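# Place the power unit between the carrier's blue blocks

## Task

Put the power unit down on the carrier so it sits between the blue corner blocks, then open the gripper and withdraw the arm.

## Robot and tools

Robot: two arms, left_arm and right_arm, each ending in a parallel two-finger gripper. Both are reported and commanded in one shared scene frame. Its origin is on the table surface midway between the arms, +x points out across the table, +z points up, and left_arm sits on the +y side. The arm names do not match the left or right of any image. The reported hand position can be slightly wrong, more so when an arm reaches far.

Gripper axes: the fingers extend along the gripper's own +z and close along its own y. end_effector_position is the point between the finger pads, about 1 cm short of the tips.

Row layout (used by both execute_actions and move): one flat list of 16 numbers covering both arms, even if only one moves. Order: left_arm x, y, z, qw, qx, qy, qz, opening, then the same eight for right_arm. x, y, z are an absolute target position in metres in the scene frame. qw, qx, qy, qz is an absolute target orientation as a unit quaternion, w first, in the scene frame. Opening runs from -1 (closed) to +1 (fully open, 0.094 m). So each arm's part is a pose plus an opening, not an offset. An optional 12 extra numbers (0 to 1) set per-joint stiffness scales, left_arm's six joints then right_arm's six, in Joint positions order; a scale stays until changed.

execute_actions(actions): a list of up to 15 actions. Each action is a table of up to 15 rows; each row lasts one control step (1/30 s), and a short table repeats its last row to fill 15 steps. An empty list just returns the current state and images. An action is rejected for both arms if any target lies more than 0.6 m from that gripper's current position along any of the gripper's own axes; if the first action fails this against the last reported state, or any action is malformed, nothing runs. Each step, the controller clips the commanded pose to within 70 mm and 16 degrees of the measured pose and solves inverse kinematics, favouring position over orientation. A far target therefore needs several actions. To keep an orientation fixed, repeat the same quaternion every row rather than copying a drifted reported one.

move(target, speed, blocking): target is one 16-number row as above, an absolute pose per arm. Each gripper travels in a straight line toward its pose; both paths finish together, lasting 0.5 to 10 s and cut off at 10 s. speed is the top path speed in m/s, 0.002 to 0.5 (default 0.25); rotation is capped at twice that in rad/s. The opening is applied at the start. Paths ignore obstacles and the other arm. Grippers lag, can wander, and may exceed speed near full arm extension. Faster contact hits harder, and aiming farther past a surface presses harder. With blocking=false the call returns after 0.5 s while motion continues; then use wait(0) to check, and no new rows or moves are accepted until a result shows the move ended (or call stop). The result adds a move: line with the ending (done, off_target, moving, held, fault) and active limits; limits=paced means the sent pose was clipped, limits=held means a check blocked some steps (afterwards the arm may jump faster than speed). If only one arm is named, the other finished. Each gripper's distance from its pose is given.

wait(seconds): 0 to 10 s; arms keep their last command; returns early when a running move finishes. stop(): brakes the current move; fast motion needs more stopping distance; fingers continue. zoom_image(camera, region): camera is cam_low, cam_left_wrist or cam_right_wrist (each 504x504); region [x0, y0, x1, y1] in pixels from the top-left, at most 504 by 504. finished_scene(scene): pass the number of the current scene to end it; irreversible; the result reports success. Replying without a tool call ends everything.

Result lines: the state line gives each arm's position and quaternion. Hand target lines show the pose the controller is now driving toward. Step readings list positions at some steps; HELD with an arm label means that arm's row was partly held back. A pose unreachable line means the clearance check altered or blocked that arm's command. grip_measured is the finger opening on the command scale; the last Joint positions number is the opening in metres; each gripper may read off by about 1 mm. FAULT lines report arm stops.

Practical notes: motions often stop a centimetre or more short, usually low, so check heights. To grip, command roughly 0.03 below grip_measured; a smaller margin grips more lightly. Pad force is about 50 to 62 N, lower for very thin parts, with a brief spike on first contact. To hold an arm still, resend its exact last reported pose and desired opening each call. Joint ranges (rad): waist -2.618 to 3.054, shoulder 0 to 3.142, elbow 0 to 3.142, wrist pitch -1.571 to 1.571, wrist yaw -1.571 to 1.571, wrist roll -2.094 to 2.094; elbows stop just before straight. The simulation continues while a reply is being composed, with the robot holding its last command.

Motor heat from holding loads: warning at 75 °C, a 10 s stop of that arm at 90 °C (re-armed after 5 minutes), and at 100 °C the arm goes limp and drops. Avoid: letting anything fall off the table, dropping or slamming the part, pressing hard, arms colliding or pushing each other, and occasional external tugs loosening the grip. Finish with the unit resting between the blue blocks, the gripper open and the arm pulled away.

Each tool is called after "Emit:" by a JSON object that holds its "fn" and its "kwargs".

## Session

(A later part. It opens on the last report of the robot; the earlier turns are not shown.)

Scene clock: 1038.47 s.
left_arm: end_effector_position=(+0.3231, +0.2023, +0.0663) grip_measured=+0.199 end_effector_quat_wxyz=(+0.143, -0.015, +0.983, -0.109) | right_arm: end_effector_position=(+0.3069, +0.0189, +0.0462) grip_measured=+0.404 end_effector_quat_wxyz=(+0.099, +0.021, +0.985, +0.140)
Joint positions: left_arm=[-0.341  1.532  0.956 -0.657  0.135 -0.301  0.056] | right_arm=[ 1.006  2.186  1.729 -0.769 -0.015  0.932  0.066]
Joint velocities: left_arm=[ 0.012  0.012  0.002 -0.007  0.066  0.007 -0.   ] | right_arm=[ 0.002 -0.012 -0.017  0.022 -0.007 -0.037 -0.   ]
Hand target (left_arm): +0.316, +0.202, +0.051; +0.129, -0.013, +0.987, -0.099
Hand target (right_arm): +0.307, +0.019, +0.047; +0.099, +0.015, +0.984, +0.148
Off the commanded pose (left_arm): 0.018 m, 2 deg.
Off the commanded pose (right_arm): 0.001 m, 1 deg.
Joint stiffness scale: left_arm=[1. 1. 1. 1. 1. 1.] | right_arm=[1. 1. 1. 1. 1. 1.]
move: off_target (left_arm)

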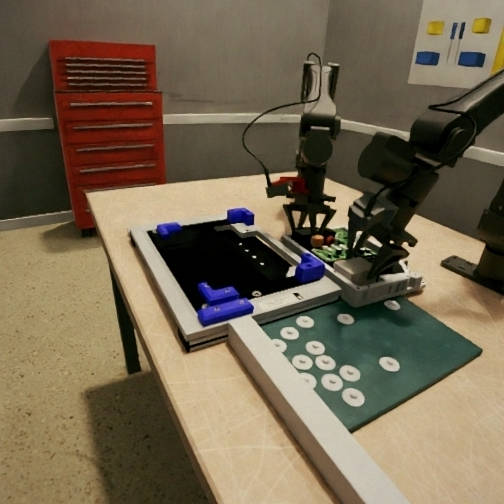

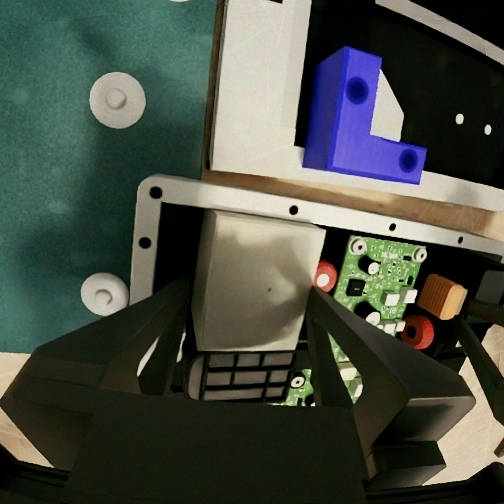

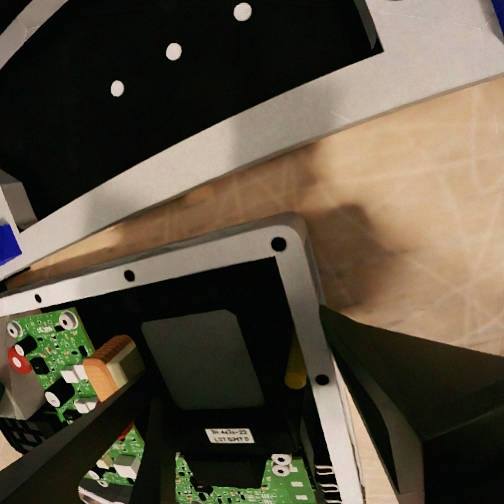

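Emit:
{"fn": "execute_actions", "kwargs": {"actions": [[[0.312,0.203,0.08,0.129,-0.013,0.985,-0.099,0.2,0.307,0.019,0.047,0.099,0.015,0.984,0.148,-0.3]],[[0.304,0.203,0.078,0.129,-0.013,0.985,-0.099,0.2,0.307,0.019,0.047,0.099,0.015,0.984,0.148,-0.3]],[[0.302,0.202,0.062,0.129,-0.013,0.985,-0.099,0.2,0.307,0.019,0.047,0.099,0.015,0.984,0.148,-0.3]],[[0.302,0.202,0.05,0.129,-0.013,0.985,-0.099,0.2,0.307,0.019,0.047,0.099,0.015,0.984,0.148,-0.3]],[[0.302,0.202,0.05,0.129,-0.013,0.985,-0.099,0.2,0.307,0.019,0.047,0.099,0.015,0.984,0.148,-0.3]]]}}

Scene clock: 1050.13 s.
left_arm: end_effector_position=(+0.3067, +0.2024, +0.0649) grip_measured=+0.199 end_effector_quat_wxyz=(+0.134, -0.015, +0.985, -0.106) | right_arm: end_effector_position=(+0.3069, +0.0189, +0.0462) grip_measured=+0.404 end_effector_quat_wxyz=(+0.099, +0.021, +0.985, +0.140)
Joint positions: left_arm=[-0.356  1.489  0.916 -0.68   0.129 -0.316  0.056] | right_arm=[ 1.006  2.186  1.729 -0.769 -0.015  0.932  0.066]
Joint velocities: left_arm=[-0.002 -0.007 -0.002 -0.007  0.007 -0.007  0.   ] | right_arm=[-0.007 -0.007 -0.002 -0.022 -0.007 -0.037  0.   ]
Hand target (left_arm): +0.302, +0.202, +0.051; +0.128, -0.013, +0.987, -0.099
Hand target (right_arm): +0.307, +0.019, +0.047; +0.099, +0.015, +0.984, +0.148
Off the commanded pose (left_arm): 0.016 m, 1 deg.
Off the commanded pose (right_arm): 0.001 m, 1 deg.
Joint stiffness scale: left_arm=[1. 1. 1. 1. 1. 1.] | right_arm=[1. 1. 1. 1. 1. 1.]
Step readings (end_effector_position; steps 1 to 15: 1st action; 16 to 30: 2nd action; 31 to 45: 3rd action; 46 to 60: 4th action; 61 to 75: 5th action):
0: left_arm (+0.3231, +0.2023, +0.0663) | right_arm (+0.3069, +0.0189, +0.0462)
1: left_arm (+0.3225, +0.2024, +0.0674) | right_arm (+0.3069, +0.0189, +0.0462)
2: left_arm (+0.3213, +0.2028, +0.0684) | right_arm (+0.3069, +0.0189, +0.0462)
4: left_arm (+0.3166, +0.2037, +0.0683) | right_arm (+0.3069, +0.0189, +0.0462)
8: left_arm (+0.3127, +0.2041, +0.0677) | right_arm (+0.3069, +0.0189, +0.0462)
15: left_arm (+0.3113, +0.2045, +0.0676) | right_arm (+0.3069, +0.0189, +0.0462)
16: left_arm (+0.3113, +0.2043, +0.0683) | right_arm (+0.3069, +0.0189, +0.0462)
17: left_arm (+0.3103, +0.2041, +0.0693) | right_arm (+0.3069, +0.0189, +0.0462)
19: left_arm (+0.3090, +0.2034, +0.0721) | right_arm (+0.3069, +0.0189, +0.0462)
23: left_arm (+0.3081, +0.2030, +0.0742) | right_arm (+0.3069, +0.0189, +0.0462)
30: left_arm (+0.3072, +0.2035, +0.0738) | right_arm (+0.3069, +0.0189, +0.0462)
31: left_arm (+0.3074, +0.2035, +0.0726) | right_arm (+0.3069, +0.0189, +0.0462)
32: left_arm (+0.3074, +0.2033, +0.0703) | right_arm (+0.3069, +0.0189, +0.0462)
34: left_arm (+0.3057, +0.2034, +0.0663) | right_arm (+0.3069, +0.0189, +0.0462)
38: left_arm (+0.3061, +0.2032, +0.0670) | right_arm (+0.3069, +0.0189, +0.0462)
45: left_arm (+0.3061, +0.2032, +0.0670) | right_arm (+0.3069, +0.0189, +0.0462)
46: left_arm (+0.3063, +0.2031, +0.0659) | right_arm (+0.3069, +0.0189, +0.0462)
47: left_arm (+0.3063, +0.2028, +0.0649) | right_arm (+0.3069, +0.0189, +0.0462)
49: left_arm (+0.3066, +0.2026, +0.0651) | right_arm (+0.3069, +0.0189, +0.0462)
53: left_arm (+0.3067, +0.2024, +0.0649) | right_arm (+0.3069, +0.0189, +0.0462)
60: left_arm (+0.3067, +0.2024, +0.0649) | right_arm (+0.3069, +0.0189, +0.0462)
61: left_arm (+0.3067, +0.2024, +0.0649) | right_arm (+0.3069, +0.0189, +0.0462)
62: left_arm (+0.3067, +0.2024, +0.0649) | right_arm (+0.3069, +0.0189, +0.0462)
64: left_arm (+0.3067, +0.2024, +0.0649) | right_arm (+0.3069, +0.0189, +0.0462)
68: left_arm (+0.3067, +0.2024, +0.0649) | right_arm (+0.3069, +0.0189, +0.0462)
75: end_effector_position above

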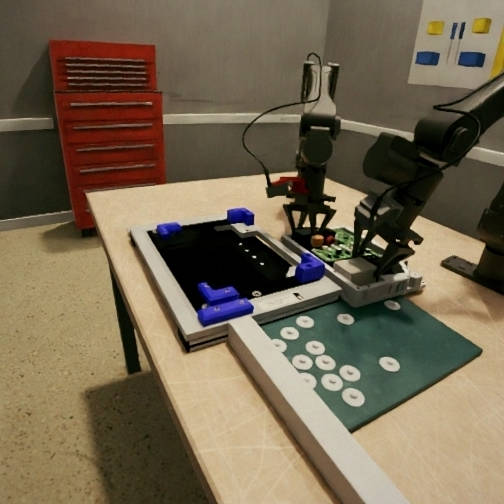

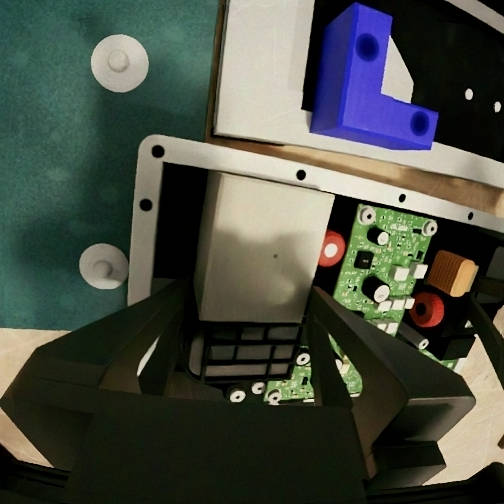

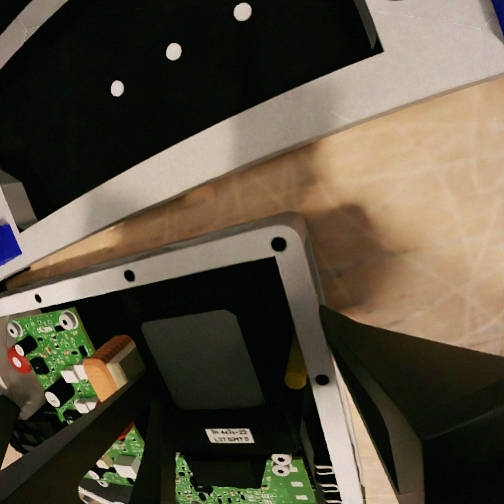

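Emit:
{"fn": "execute_actions", "kwargs": {"actions": [[[0.314,0.202,0.066,0.129,-0.013,0.985,-0.099,0.2,0.307,0.019,0.047,0.099,0.015,0.984,0.148,-0.3]],[[0.314,0.202,0.056,0.129,-0.013,0.985,-0.099,0.2,0.307,0.019,0.047,0.099,0.015,0.984,0.148,-0.3]],[[0.314,0.202,0.058,0.129,-0.013,0.985,-0.099,-0.5,0.307,0.019,0.047,0.099,0.015,0.984,0.148,-0.3]],[[0.314,0.202,0.058,0.129,-0.013,0.985,-0.099,-0.5,0.307,0.019,0.047,0.099,0.015,0.984,0.148,-0.3]]]}}

Scene clock: 1061.10 s.
left_arm: end_effector_position=(+0.3113, +0.1993, +0.0598) grip_measured=+0.105 end_effector_quat_wxyz=(+0.126, -0.013, +0.986, -0.109) | right_arm: end_effector_position=(+0.3071, +0.0191, +0.0463) grip_measured=+0.404 end_effector_quat_wxyz=(+0.100, +0.020, +0.985, +0.140)
Joint positions: left_arm=[-0.357  1.527  0.934 -0.672  0.138 -0.313  0.052] | right_arm=[ 1.006  2.186  1.729 -0.769 -0.015  0.931  0.066]
Joint velocities: left_arm=[-0.002 -0.007 -0.007 -0.037  0.007  0.022 -0.001] | right_arm=[-0.002  0.017 -0.017  0.037 -0.066 -0.007  0.   ]
Hand target (left_arm): +0.314, +0.202, +0.058; +0.129, -0.013, +0.987, -0.099
Hand target (right_arm): +0.307, +0.019, +0.047; +0.099, +0.015, +0.984, +0.148
Off the commanded pose (left_arm): 0.004 m, 1 deg.
Off the commanded pose (right_arm): 0.001 m, 1 deg.
Joint stiffness scale: left_arm=[1. 1. 1. 1. 1. 1.] | right_arm=[1. 1. 1. 1. 1. 1.]
Step readings (end_effector_position; steps 1 to 15: 1st action; 16 to 30: 2nd action; 31 to 45: 3rd action; 46 to 60: 4th action):
0: left_arm (+0.3067, +0.2024, +0.0649) | right_arm (+0.3069, +0.0189, +0.0462)
1: left_arm (+0.3069, +0.2024, +0.0660) | right_arm (+0.3069, +0.0189, +0.0462)
2: left_arm (+0.3081, +0.2020, +0.0672) | right_arm (+0.3069, +0.0189, +0.0462)
4: left_arm (+0.3094, +0.2018, +0.0658) | right_arm (+0.3069, +0.0189, +0.0462)
8: left_arm (+0.3088, +0.2010, +0.0634) | right_arm (+0.3069, +0.0189, +0.0462)
15: left_arm (+0.3088, +0.2010, +0.0634) | right_arm (+0.3069, +0.0189, +0.0462)
16: left_arm (+0.3092, +0.2009, +0.0632) | right_arm (+0.3069, +0.0189, +0.0462)
17: left_arm (+0.3098, +0.2007, +0.0625) | right_arm (+0.3069, +0.0189, +0.0462)
19: left_arm (+0.3108, +0.2003, +0.0610) | right_arm (+0.3069, +0.0189, +0.0462)
23: left_arm (+0.3115, +0.2000, +0.0600) | right_arm (+0.3069, +0.0189, +0.0462)
30: left_arm (+0.3115, +0.2000, +0.0600) | right_arm (+0.3069, +0.0189, +0.0462)
31: left_arm (+0.3115, +0.1994, +0.0601) | right_arm (+0.3069, +0.0189, +0.0462)
32: left_arm (+0.3112, +0.1993, +0.0598) | right_arm (+0.3071, +0.0191, +0.0463)
34: left_arm (+0.3113, +0.1993, +0.0598) | right_arm (+0.3071, +0.0191, +0.0463)
38: left_arm (+0.3113, +0.1993, +0.0598) | right_arm (+0.3071, +0.0191, +0.0463)
45: left_arm (+0.3113, +0.1993, +0.0598) | right_arm (+0.3071, +0.0191, +0.0463)
46: left_arm (+0.3113, +0.1993, +0.0598) | right_arm (+0.3071, +0.0191, +0.0463)
47: left_arm (+0.3113, +0.1993, +0.0598) | right_arm (+0.3071, +0.0191, +0.0463)
49: left_arm (+0.3113, +0.1993, +0.0598) | right_arm (+0.3071, +0.0191, +0.0463)
53: left_arm (+0.3113, +0.1993, +0.0598) | right_arm (+0.3071, +0.0191, +0.0463)
60: end_effector_position above

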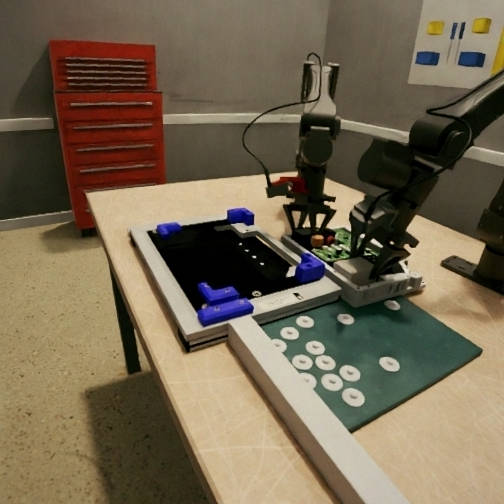

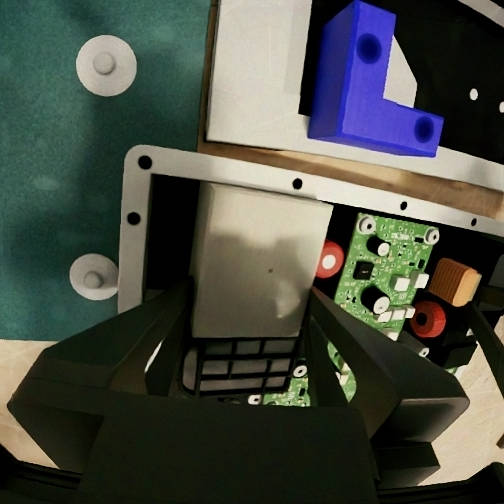

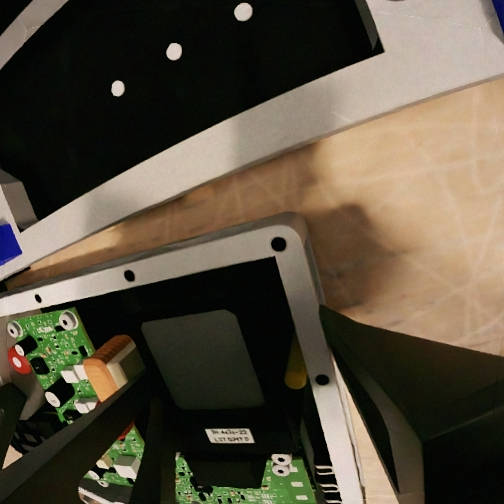

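Emit:
{"fn": "move", "kwargs": {"target": [0.311,0.199,0.14,0.129,-0.013,0.985,-0.099,-0.5,0.307,0.019,0.125,0.099,0.015,0.984,0.148,-0.3], "speed": 0.03}}

Scene clock: 1070.20 s.
left_arm: end_effector_position=(+0.2932, +0.1984, +0.1057) grip_measured=+0.091 end_effector_quat_wxyz=(+0.076, +0.006, +0.992, -0.096) | right_arm: end_effector_position=(+0.2971, +0.0182, +0.0912) grip_measured=+0.398 end_effector_quat_wxyz=(+0.077, -0.013, +0.989, +0.125)
Joint positions: left_arm=[-0.373  1.509  1.131 -0.992  0.143 -0.282  0.051] | right_arm=[ 1.011  2.186  1.925 -1.018 -0.04   0.874  0.066]
Joint velocities: left_arm=[-0.012  0.007 -0.002  0.081 -0.022 -0.051 -0.   ] | right_arm=[ 0.007 -0.007  0.007 -0.037  0.051 -0.066  0.   ]
Hand target (left_arm): +0.308, +0.199, +0.140; +0.129, -0.013, +0.986, -0.101
Hand target (right_arm): +0.306, +0.018, +0.125; +0.099, +0.015, +0.984, +0.149
Off the commanded pose (left_arm): 0.039 m, 7 deg.
Off the commanded pose (right_arm): 0.035 m, 5 deg.
Joint stiffness scale: left_arm=[1. 1. 1. 1. 1. 1.] | right_arm=[1. 1. 1. 1. 1. 1.]
move: off_target (left_arm, right_arm)

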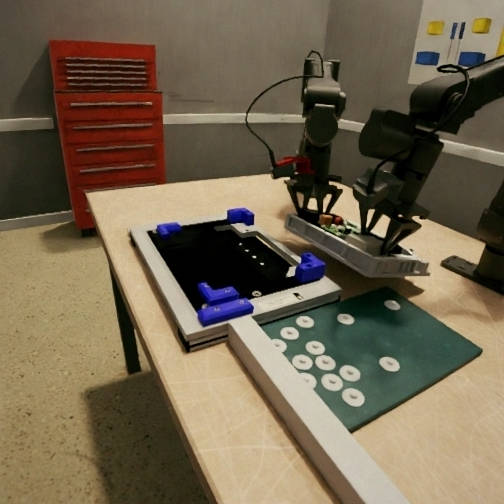

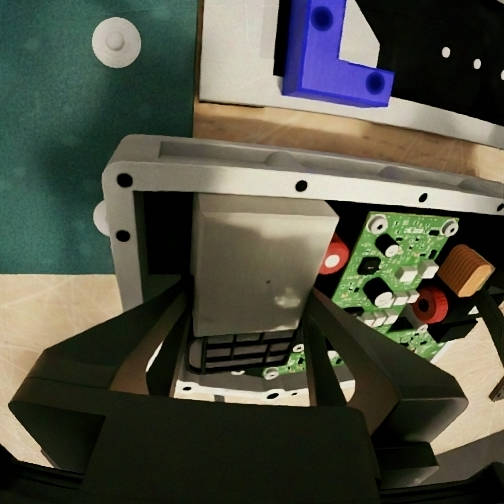

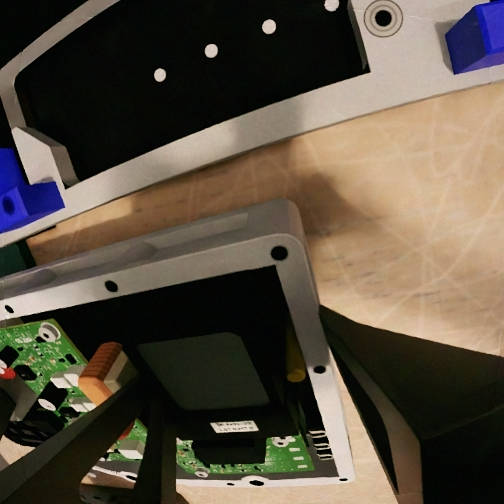

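Emit:
{"fn": "move", "kwargs": {"target": [0.32,0.199,0.17,0.25,-0.025,0.962,-0.099,-0.5,0.316,0.019,0.155,0.22,0.033,0.964,0.148,-0.3], "speed": 0.03}}

Scene clock: 1081.97 s.
left_arm: end_effector_position=(+0.2914, +0.2009, +0.1351) grip_measured=+0.089 end_effector_quat_wxyz=(+0.165, +0.015, +0.983, -0.084) | right_arm: end_effector_position=(+0.3014, +0.0204, +0.1185) grip_measured=+0.390 end_effector_quat_wxyz=(+0.174, -0.015, +0.977, +0.122)
Joint positions: left_arm=[-0.416  1.339  1.063 -0.926  0.06  -0.304  0.051] | right_arm=[ 1.068  2.083  1.829 -0.907  0.133  0.892  0.065]
Joint velocities: left_arm=[ 0.012 -0.007 -0.022 -0.022  0.007 -0.037  0.   ] | right_arm=[-0.002 -0.007  0.012 -0.066 -0.022  0.051  0.001]
Hand target (left_arm): +0.315, +0.201, +0.173; +0.247, -0.023, +0.963, -0.103
Hand target (right_arm): +0.315, +0.018, +0.154; +0.218, +0.032, +0.964, +0.148
Off the commanded pose (left_arm): 0.045 m, 11 deg.
Off the commanded pose (right_arm): 0.039 m, 8 deg.
Joint stiffness scale: left_arm=[1. 1. 1. 1. 1. 1.] | right_arm=[1. 1. 1. 1. 1. 1.]
move: off_target (left_arm, right_arm)

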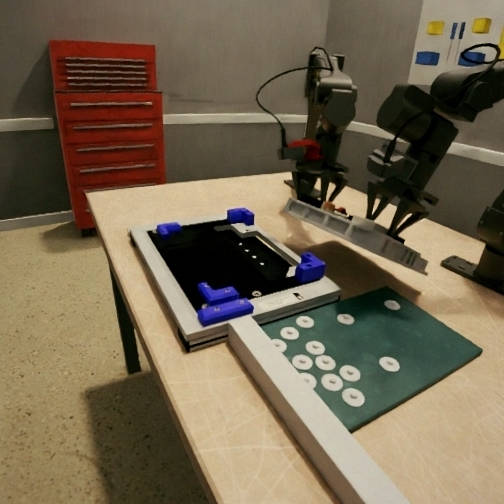

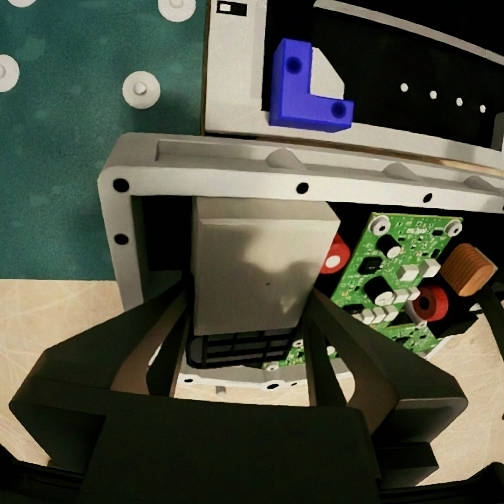

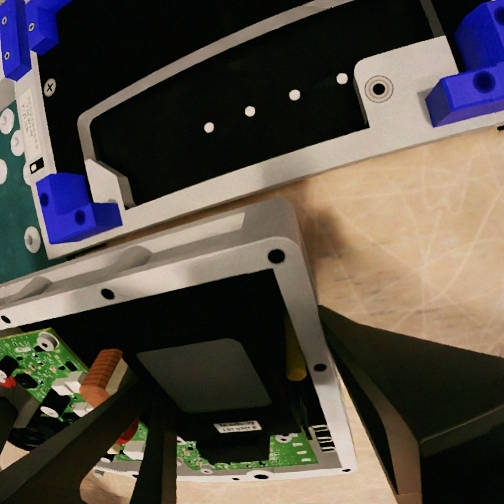

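Emit:
{"fn": "move", "kwargs": {"target": [0.33,0.16,0.20,0.25,-0.025,0.962,-0.099,-0.5,0.34,-0.02,0.185,0.22,0.033,0.964,0.148,-0.3], "speed": 0.03}}

Scene clock: 1099.43 s.
left_arm: end_effector_position=(+0.2998, +0.1680, +0.1599) grip_measured=+0.085 end_effector_quat_wxyz=(+0.175, +0.010, +0.982, -0.076) | right_arm: end_effector_position=(+0.3139, -0.0127, +0.1412) grip_measured=+0.384 end_effector_quat_wxyz=(+0.169, -0.022, +0.978, +0.120)
Joint positions: left_arm=[-0.544  1.406  1.211 -0.992 -0.011 -0.43   0.051] | right_arm=[ 0.993  2.012  1.816 -0.968  0.095  0.812  0.065]
Joint velocities: left_arm=[-0.012  0.012 -0.017 -0.051  0.081  0.022  0.   ] | right_arm=[-0.007 -0.022 -0.007  0.007  0.066 -0.007 -0.001]
Hand target (left_arm): +0.325, +0.163, +0.202; +0.248, -0.025, +0.963, -0.103
Hand target (right_arm): +0.337, -0.022, +0.185; +0.219, +0.032, +0.964, +0.149
Off the commanded pose (left_arm): 0.051 m, 10 deg.
Off the commanded pose (right_arm): 0.052 m, 9 deg.
Joint stiffness scale: left_arm=[1. 1. 1. 1. 1. 1.] | right_arm=[1. 1. 1. 1. 1. 1.]
move: off_target (left_arm, right_arm)

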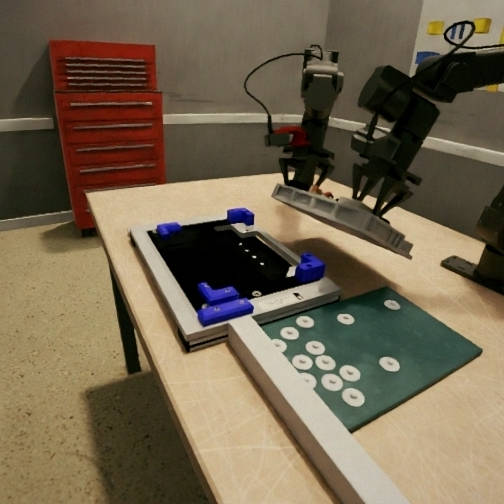

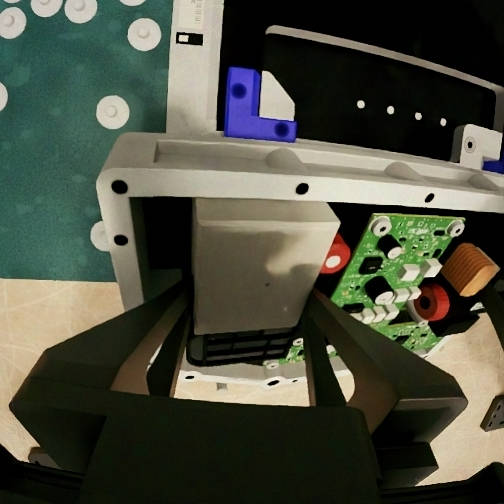

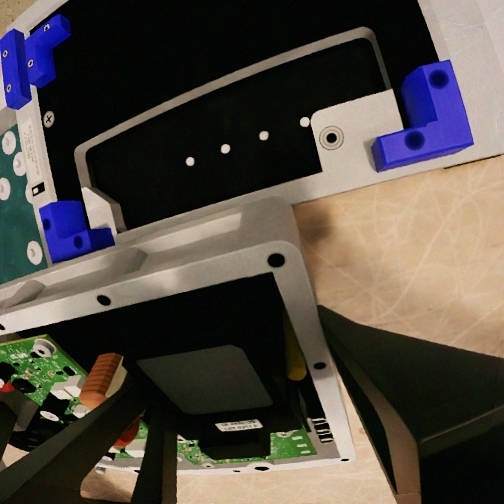

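Emit:
{"fn": "move", "kwargs": {"target": [0.41,0.11,0.21,0.25,-0.025,0.962,-0.099,-0.5,0.42,-0.07,0.195,0.22,0.033,0.964,0.148,-0.3], "speed": 0.03}}

Scene clock: 1113.20 s.
left_arm: end_effector_position=(+0.3824, +0.1130, +0.1684) grip_measured=+0.082 end_effector_quat_wxyz=(+0.177, +0.018, +0.981, -0.081) | right_arm: end_effector_position=(+0.3941, -0.0709, +0.1526) grip_measured=+0.379 end_effector_quat_wxyz=(+0.173, -0.020, +0.979, +0.103)
Joint positions: left_arm=[-0.577  1.776  1.618 -1.022 -0.014 -0.445  0.051] | right_arm=[ 0.775  2.109  2.011 -1.07   0.039  0.609  0.065]
Joint velocities: left_arm=[ 0.007 -0.002 -0.017 -0.007  0.037  0.007 -0.   ] | right_arm=[ 0.007  0.002  0.002 -0.022 -0.051 -0.022 -0.001]
Hand target (left_arm): +0.406, +0.114, +0.212; +0.249, -0.025, +0.963, -0.102
Hand target (right_arm): +0.416, -0.073, +0.196; +0.221, +0.030, +0.963, +0.149
Off the commanded pose (left_arm): 0.050 m, 10 deg.
Off the commanded pose (right_arm): 0.050 m, 10 deg.
Joint stiffness scale: left_arm=[1. 1. 1. 1. 1. 1.] | right_arm=[1. 1. 1. 1. 1. 1.]
MOTOR HOT: a motor of the right arm reached 75 °C. Now the hottest motor of the right arm, joint 2 (shoulder), reports 74 °C. The controller's stop level is 90 °C. To cool a motor, set the load down, stop pushing, or move to a pose that needs little force.
move: off_target (left_arm, right_arm)

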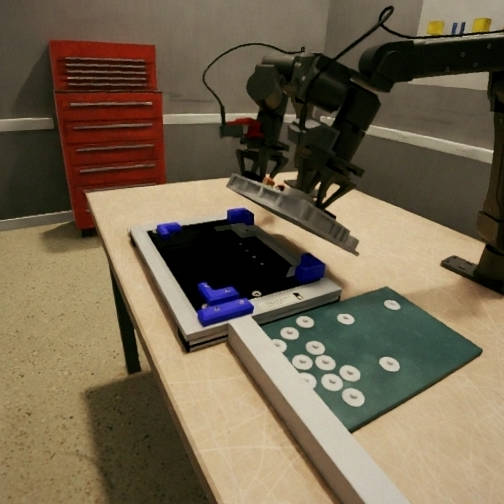

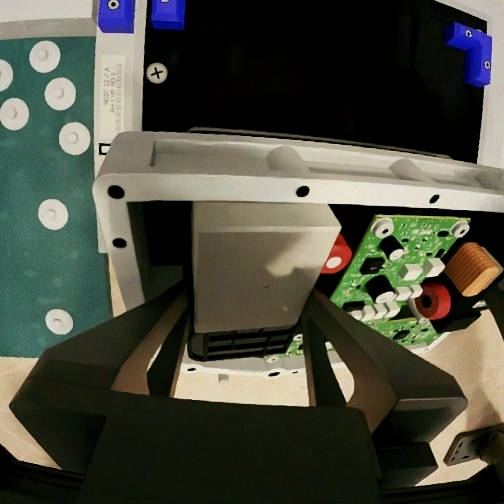

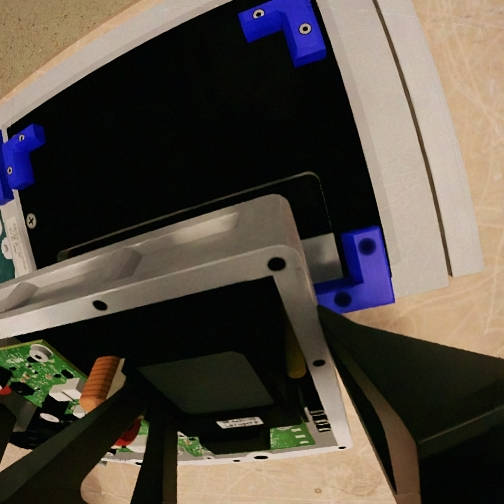

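Emit:
{"fn": "move", "kwargs": {"target": [0.48,0.105,0.20,0.25,-0.025,0.962,-0.099,-0.5,0.49,-0.075,0.185,0.22,0.033,0.964,0.148,-0.3], "speed": 0.05}}

Scene clock: 1123.50 s.
left_arm: end_effector_position=(+0.4393, +0.1010, +0.1585) grip_measured=+0.070 end_effector_quat_wxyz=(+0.165, +0.014, +0.983, -0.081) | right_arm: end_effector_position=(+0.4472, -0.0848, +0.1467) grip_measured=+0.375 end_effector_quat_wxyz=(+0.143, +0.006, +0.986, +0.088)
Joint positions: left_arm=[-0.535  2.029  1.928 -1.1    0.011 -0.416  0.05 ] | right_arm=[ 0.683  2.435  2.565 -1.363  0.006  0.577  0.065]
Joint velocities: left_arm=[-0.002 -0.002  0.002  0.007  0.022 -0.007 -0.   ] | right_arm=[-0.007  0.066  0.129 -0.081 -0.051 -0.066  0.   ]
Hand target (left_arm): +0.474, +0.109, +0.203; +0.250, -0.025, +0.963, -0.100
Hand target (right_arm): +0.484, -0.081, +0.189; +0.220, +0.031, +0.964, +0.146
Off the commanded pose (left_arm): 0.058 m, 11 deg.
Off the commanded pose (right_arm): 0.058 m, 12 deg.
Joint stiffness scale: left_arm=[1. 1. 1. 1. 1. 1.] | right_arm=[1. 1. 1. 1. 1. 1.]
MOTOR HOT: still on. Now the hottest motor of the right arm, joint 2 (shoulder), reports 74 °C; the controller's stop level is 90 °C.
move: off_target (left_arm, right_arm)

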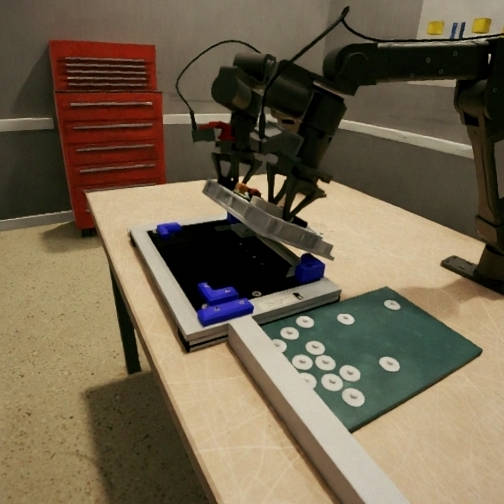

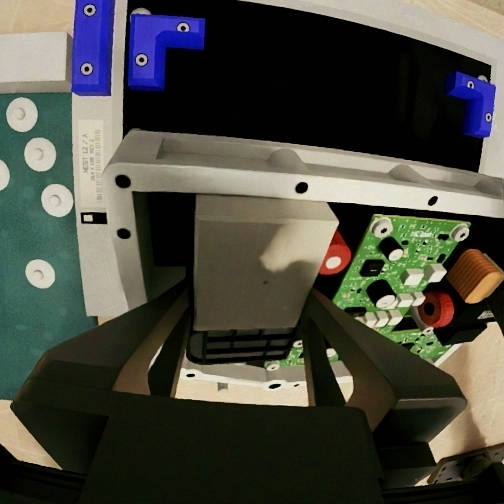

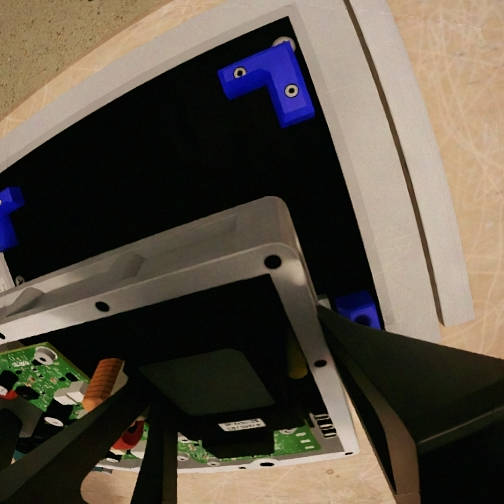

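Emit:
{"fn": "move", "kwargs": {"target": [0.53,0.10,0.17,0.25,-0.025,0.962,-0.099,-0.5,0.54,-0.08,0.155,0.22,0.033,0.964,0.148,-0.3], "speed": 0.04}}

Scene clock: 1136.37 s.
left_arm: end_effector_position=(+0.4850, +0.0927, +0.1325) grip_measured=+0.065 end_effector_quat_wxyz=(+0.162, -0.011, +0.983, -0.085) | right_arm: end_effector_position=(+0.4942, -0.0940, +0.1220) grip_measured=+0.381 end_effector_quat_wxyz=(+0.167, +0.033, +0.981, +0.096)
Joint positions: left_arm=[-0.508  2.234  2.144 -1.113  0.021 -0.441  0.05 ] | right_arm=[ 0.626  2.633  2.822 -1.372  0.009  0.574  0.065]
Joint velocities: left_arm=[-0.027  0.012  0.002  0.007 -0.051 -0.051 -0.001] | right_arm=[ 0.002 -0.012 -0.017 -0.081  0.022 -0.022  0.001]
Hand target (left_arm): +0.523, +0.104, +0.174; +0.250, -0.026, +0.963, -0.097
Hand target (right_arm): +0.531, -0.087, +0.159; +0.243, +0.029, +0.957, +0.156
Off the commanded pose (left_arm): 0.059 m, 11 deg.
Off the commanded pose (right_arm): 0.058 m, 9 deg.
Joint stiffness scale: left_arm=[1. 1. 1. 1. 1. 1.] | right_arm=[1. 1. 1. 1. 1. 1.]
MOTOR HOT: still on. Now the hottest motor of the right arm, joint 2 (shoulder), reports 75 °C; the controller's stop level is 90 °C.
elbow stopped short (right arm): the move would have taken joint 3 (elbow) straighter than the controller allows; a more bent joint 3 avoids this.
move: off_target (left_arm, right_arm)

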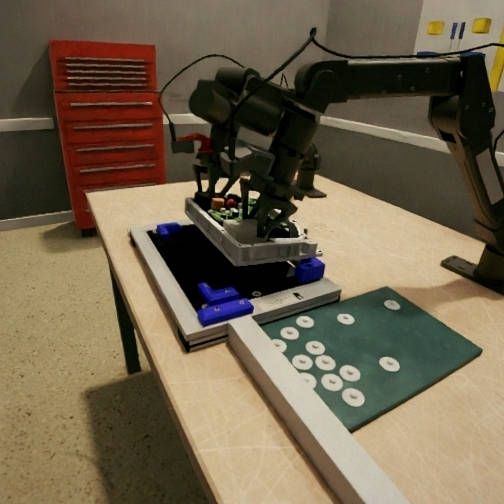

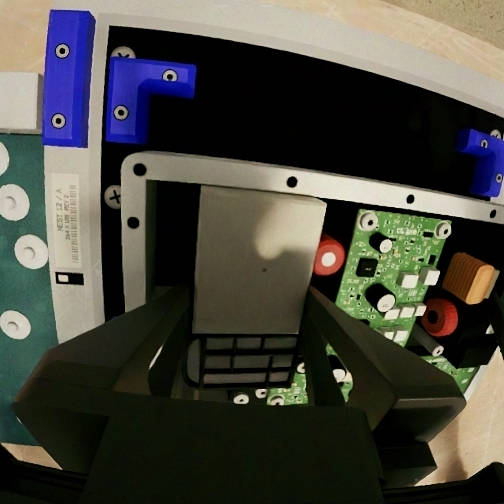

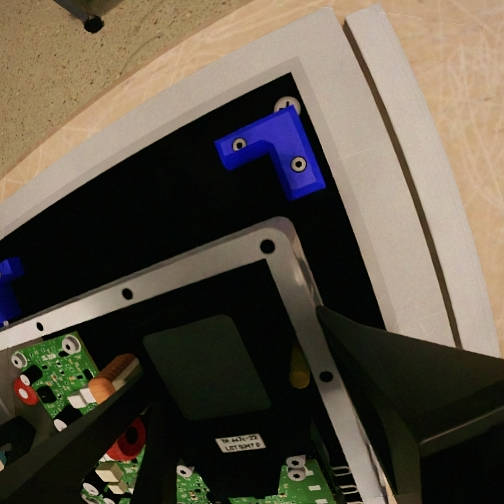

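Emit:
{"fn": "execute_actions", "kwargs": {"actions": [[[0.50,0.095,0.14,0.2,-0.02,0.975,-0.099,-0.5,0.50,-0.09,0.13,0.2,0.03,0.97,0.12,-0.3]],[[0.50,0.095,0.11,0.18,-0.02,0.975,-0.099,-0.5,0.50,-0.09,0.10,0.18,0.03,0.975,0.11,-0.3]],[[0.50,0.095,0.10,0.18,-0.02,0.975,-0.099,-0.5,0.50,-0.09,0.09,0.18,0.03,0.975,0.11,-0.3]],[[0.50,0.095,0.10,0.18,-0.02,0.975,-0.099,-0.5,0.50,-0.09,0.09,0.18,0.03,0.975,0.11,-0.3]]]}}

Scene clock: 1151.53 s.
left_arm: end_effector_position=(+0.4910, +0.0918, +0.1024) grip_measured=+0.063 end_effector_quat_wxyz=(+0.167, -0.021, +0.982, -0.087) | right_arm: end_effector_position=(+0.4985, -0.0948, +0.0887) grip_measured=+0.382 end_effector_quat_wxyz=(+0.179, +0.054, +0.978, +0.091)
Joint positions: left_arm=[-0.506  2.236  2.024 -0.978  0.017 -0.461  0.05 ] | right_arm=[ 0.631  2.496  2.415 -1.087  0.038  0.616  0.065]
Joint velocities: left_arm=[-0.002 -0.007 -0.022 -0.007  0.037  0.022 -0.   ] | right_arm=[-0.007  0.012 -0.002  0.022  0.007 -0.022  0.001]
Hand target (left_arm): +0.500, +0.095, +0.100; +0.180, -0.020, +0.979, -0.098
Hand target (right_arm): +0.500, -0.090, +0.090; +0.180, +0.030, +0.977, +0.109
Off the commanded pose (left_arm): 0.010 m, 2 deg.
Off the commanded pose (right_arm): 0.005 m, 3 deg.
Joint stiffness scale: left_arm=[1. 1. 1. 1. 1. 1.] | right_arm=[1. 1. 1. 1. 1. 1.]
MOTOR HOT: still on. Now the hottest motor of the right arm, joint 2 (shoulder), reports 77 °C; the controller's stop level is 90 °C.
Step readings (end_effector_position; steps 1 to 15: 1st action; 16 to 30: 2nd action; 31 to 45: 3rd action; 46 to 60: 4th action):
0: left_arm (+0.4851, +0.0928, +0.1326) | right_arm (+0.4943, -0.0939, +0.1221)
1: left_arm (+0.4846, +0.0928, +0.1303) | right_arm (+0.4935, -0.0945, +0.1200)
2: left_arm (+0.4849, +0.0926, +0.1291) | right_arm (+0.4936, -0.0945, +0.1188)
4: left_arm (+0.4853, +0.0924, +0.1254) | right_arm (+0.4937, -0.0944, +0.1135)
8: left_arm (+0.4849, +0.0926, +0.1194) | right_arm (+0.4933, -0.0944, +0.1067)
15: left_arm (+0.4848, +0.0925, +0.1193) | right_arm (+0.4930, -0.0946, +0.1072)
16: left_arm (+0.4847, +0.0925, +0.1176) | right_arm (+0.4929, -0.0945, +0.1054)
17: left_arm (+0.4853, +0.0922, +0.1162) | right_arm (+0.4935, -0.0944, +0.1039)
19: left_arm (+0.4873, +0.0919, +0.1120) | right_arm (+0.4951, -0.0940, +0.0991)
23: left_arm (+0.4892, +0.0919, +0.1072) | right_arm (+0.4966, -0.0939, +0.0933)
30: left_arm (+0.4895, +0.0918, +0.1068) | right_arm (+0.4968, -0.0940, +0.0924)
31: left_arm (+0.4892, +0.0920, +0.1050) | right_arm (+0.4967, -0.0941, +0.0912)
32: left_arm (+0.4898, +0.0919, +0.1037) | right_arm (+0.4971, -0.0941, +0.0901)
34: left_arm (+0.4906, +0.0918, +0.1028) | right_arm (+0.4981, -0.0945, +0.0890)
38: left_arm (+0.4910, +0.0918, +0.1024) | right_arm (+0.4984, -0.0947, +0.0887)
45: left_arm (+0.4910, +0.0918, +0.1024) | right_arm (+0.4985, -0.0947, +0.0887)
46: left_arm (+0.4910, +0.0918, +0.1024) | right_arm (+0.4984, -0.0948, +0.0886)
47: left_arm (+0.4910, +0.0918, +0.1024) | right_arm (+0.4985, -0.0947, +0.0886)
49: left_arm (+0.4910, +0.0918, +0.1024) | right_arm (+0.4985, -0.0947, +0.0886)
53: left_arm (+0.4910, +0.0918, +0.1024) | right_arm (+0.4985, -0.0948, +0.0887)
60: end_effector_position above

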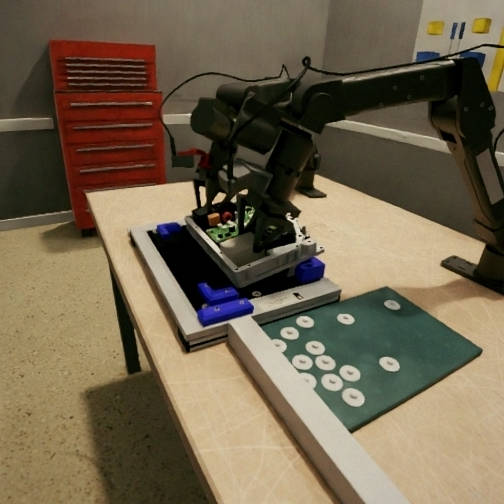

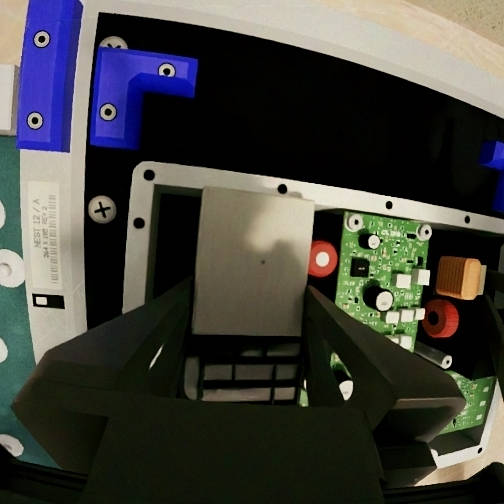

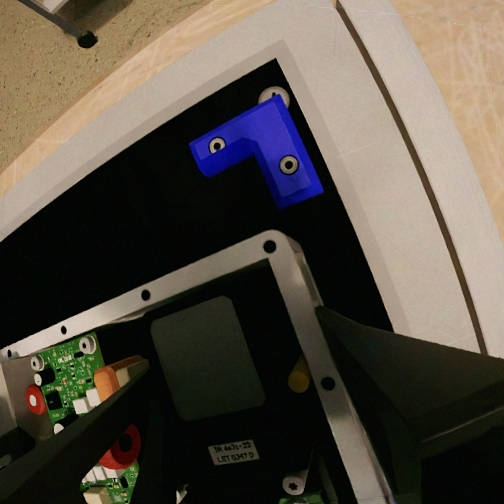

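Emit:
{"fn": "move", "kwargs": {"target": [0.535,0.102,0.105,0.18,-0.02,0.975,-0.099,-0.5,0.54,-0.084,0.093,0.18,0.03,0.975,0.11,-0.3], "speed": 0.02}}

Scene clock: 1165.00 s.
left_arm: end_effector_position=(+0.5117, +0.0958, +0.1024) grip_measured=+0.063 end_effector_quat_wxyz=(+0.154, -0.020, +0.984, -0.087) | right_arm: end_effector_position=(+0.5203, -0.0914, +0.0888) grip_measured=+0.382 end_effector_quat_wxyz=(+0.187, +0.050, +0.977, +0.094)
Joint positions: left_arm=[-0.478  2.364  2.249 -1.102  0.037 -0.432  0.05 ] | right_arm=[ 0.616  2.719  2.838 -1.27   0.034  0.594  0.065]
Joint velocities: left_arm=[-0.017 -0.002 -0.002 -0.007 -0.007 -0.037 -0.001] | right_arm=[ 0.012  0.012 -0.002 -0.007 -0.007 -0.11   0.001]
Hand target (left_arm): +0.533, +0.104, +0.106; +0.182, -0.020, +0.978, -0.098
Hand target (right_arm): +0.538, -0.086, +0.094; +0.212, +0.029, +0.969, +0.126
Off the commanded pose (left_arm): 0.024 m, 3 deg.
Off the commanded pose (right_arm): 0.021 m, 3 deg.
Joint stiffness scale: left_arm=[1. 1. 1. 1. 1. 1.] | right_arm=[1. 1. 1. 1. 1. 1.]
MOTOR HOT: still on. Now the hottest motor of the right arm, joint 2 (shoulder), reports 77 °C; the controller's stop level is 90 °C.
elbow stopped short (right arm): the move would have taken joint 3 (elbow) straighter than the controller allows; a more bent joint 3 avoids this.
move: off_target (left_arm, right_arm)

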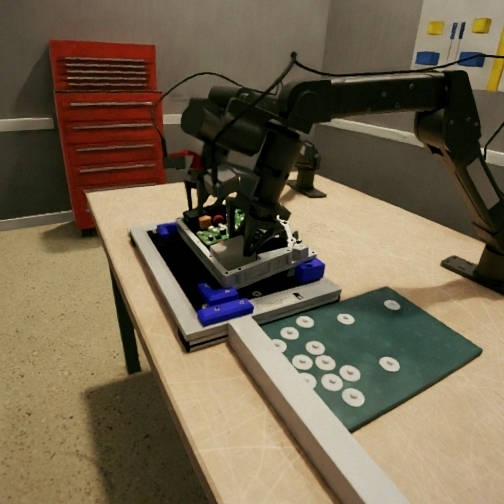

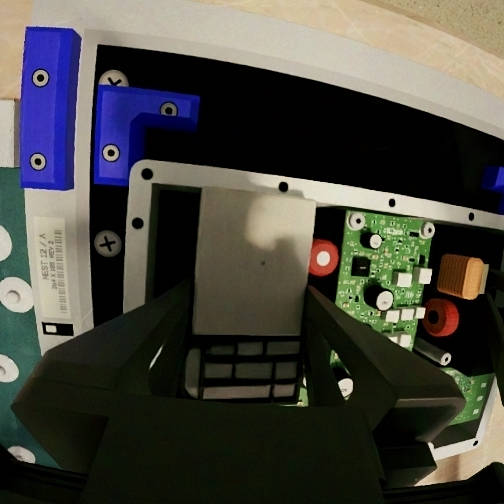

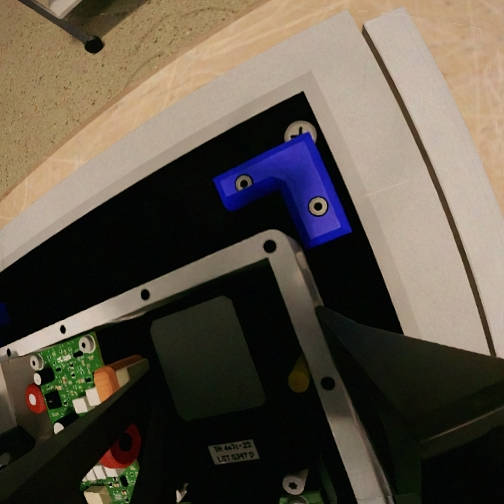

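Emit:
{"fn": "execute_actions", "kwargs": {"actions": [[[0.512,0.096,0.102,0.16,-0.02,0.98,-0.09,0.25,0.52,-0.091,0.089,0.187,0.05,0.977,0.094,0.7]],[[0.50,0.098,0.15,0.16,-0.02,0.98,-0.09,0.25,0.51,-0.093,0.14,0.187,0.05,0.977,0.094,0.7]],[[0.44,0.10,0.17,0.16,-0.02,0.98,-0.09,-1,0.44,-0.09,0.16,0.187,0.05,0.977,0.094,-1]],[[0.37,0.08,0.16,0.13,-0.013,0.985,-0.099,-1,0.37,-0.07,0.15,0.1,0.015,0.984,0.148,-1]],[[0.37,0.08,0.16,0.13,-0.013,0.985,-0.099,-1,0.37,-0.07,0.15,0.1,0.015,0.984,0.148,-1]]]}}

Scene clock: 1175.00 s.
left_arm: end_effector_position=(+0.3687, +0.0744, +0.1521) grip_measured=-0.986 end_effector_quat_wxyz=(+0.117, -0.005, +0.989, -0.096) | right_arm: end_effector_position=(+0.3731, -0.0697, +0.1461) grip_measured=-0.994 end_effector_quat_wxyz=(+0.100, +0.014, +0.985, +0.143)
Joint positions: left_arm=[-0.651  1.888  1.727 -1.109  0.036 -0.574  0.001] | right_arm=[ 0.75   2.108  2.004 -1.132 -0.105  0.679  0.   ]
Joint velocities: left_arm=[ 0.002 -0.007 -0.007  0.007  0.007 -0.051  0.   ] | right_arm=[ 0.002  0.002  0.012 -0.081 -0.022  0.037 -0.002]
Hand target (left_arm): +0.370, +0.080, +0.160; +0.130, -0.013, +0.986, -0.099
Hand target (right_arm): +0.370, -0.070, +0.150; +0.100, +0.015, +0.984, +0.148
Off the commanded pose (left_arm): 0.010 m, 2 deg.
Off the commanded pose (right_arm): 0.005 m, 1 deg.
Joint stiffness scale: left_arm=[1. 1. 1. 1. 1. 1.] | right_arm=[1. 1. 1. 1. 1. 1.]
MOTOR HOT: still on. Now the hottest motor of the right arm, joint 2 (shoulder), reports 76 °C; the controller's stop level is 90 °C.
elbow stopped short (right arm): the move would have taken joint 3 (elbow) straighter than the controller allows; a more bent joint 3 avoids this.
Step readings (end_effector_position; steps 1 to 15: 1st action; 16 to 30: 2nd action; 31 to 45: 3rd action; 46 to 60: 4th action; 61 to 75: 5th action):
0: left_arm (+0.5117, +0.0958, +0.1022) | right_arm (+0.5203, -0.0914, +0.0888)
1: left_arm (+0.5114, +0.0957, +0.1018) | right_arm (+0.5202, -0.0917, +0.0887)
2: left_arm (+0.5115, +0.0956, +0.1008) | right_arm (+0.5201, -0.0931, +0.0884)
4: left_arm (+0.5108, +0.0959, +0.0976) | right_arm (+0.5205, -0.0942, +0.0883)
8: left_arm (+0.5107, +0.0960, +0.0957) | right_arm (+0.5205, -0.0943, +0.0884)
15: left_arm (+0.5110, +0.0958, +0.0959) | right_arm (+0.5205, -0.0943, +0.0884)
16: left_arm (+0.5099, +0.0963, +0.0983) | right_arm (+0.5199, -0.0946, +0.0910)
17: left_arm (+0.5078, +0.0971, +0.1008) | right_arm (+0.5179, -0.0957, +0.0933)
19: left_arm (+0.5050, +0.0983, +0.1116) | right_arm (+0.5156, -0.0966, +0.1049)
23: left_arm (+0.5042, +0.0986, +0.1329) | right_arm (+0.5156, -0.0966, +0.1329)
30: left_arm (+0.4996, +0.1004, +0.1360) | right_arm (+0.5151, -0.0968, +0.1421)
31: left_arm (+0.4965, +0.1005, +0.1368) | right_arm (+0.5112, -0.0968, +0.1429)
32: left_arm (+0.4845, +0.1038, +0.1347) | right_arm (+0.5018, -0.0989, +0.1422)
34: left_arm (+0.4566, +0.1076, +0.1371) | right_arm (+0.4801, -0.0966, +0.1454)
38: left_arm (+0.4336, +0.1014, +0.1597) | right_arm (+0.4447, -0.0835, +0.1587)
45: left_arm (+0.4380, +0.0971, +0.1696) | right_arm (+0.4261, -0.0890, +0.1562)
46: left_arm (+0.4350, +0.0959, +0.1668) | right_arm (+0.4224, -0.0873, +0.1538)
47: left_arm (+0.4237, +0.0966, +0.1608) | right_arm (+0.4125, -0.0880, +0.1492)
49: left_arm (+0.3921, +0.0942, +0.1492) | right_arm (+0.3904, -0.0885, +0.1417)
53: left_arm (+0.3630, +0.0791, +0.1453) | right_arm (+0.3681, -0.0811, +0.1404)
60: left_arm (+0.3671, +0.0754, +0.1515) | right_arm (+0.3714, -0.0719, +0.1469)
61: left_arm (+0.3675, +0.0752, +0.1516) | right_arm (+0.3719, -0.0714, +0.1468)
62: left_arm (+0.3677, +0.0751, +0.1517) | right_arm (+0.3721, -0.0711, +0.1465)
64: left_arm (+0.3681, +0.0748, +0.1519) | right_arm (+0.3723, -0.0707, +0.1459)
68: left_arm (+0.3685, +0.0746, +0.1520) | right_arm (+0.3726, -0.0701, +0.1458)
75: end_effector_position above

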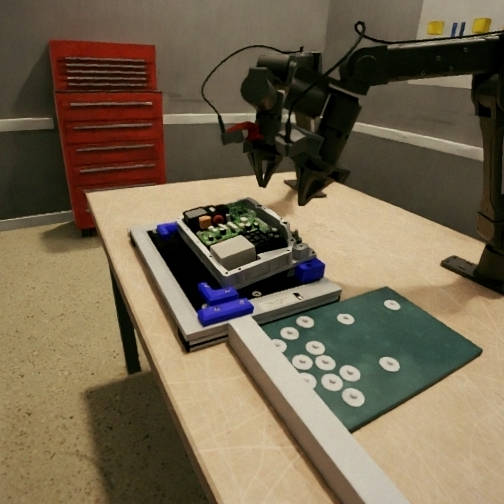

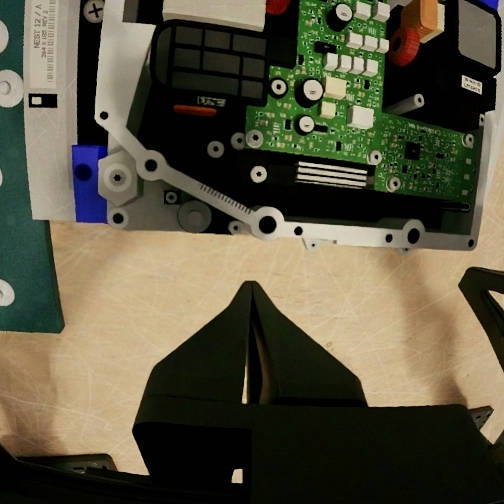

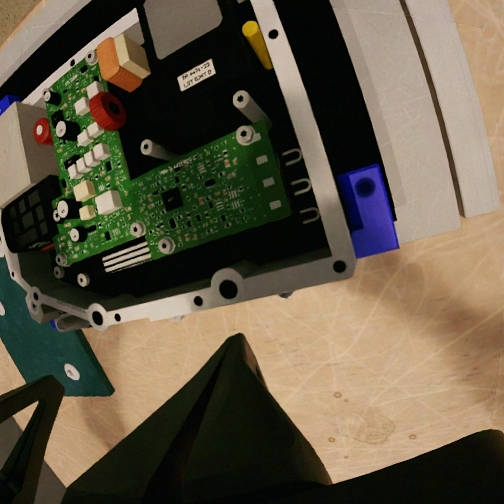

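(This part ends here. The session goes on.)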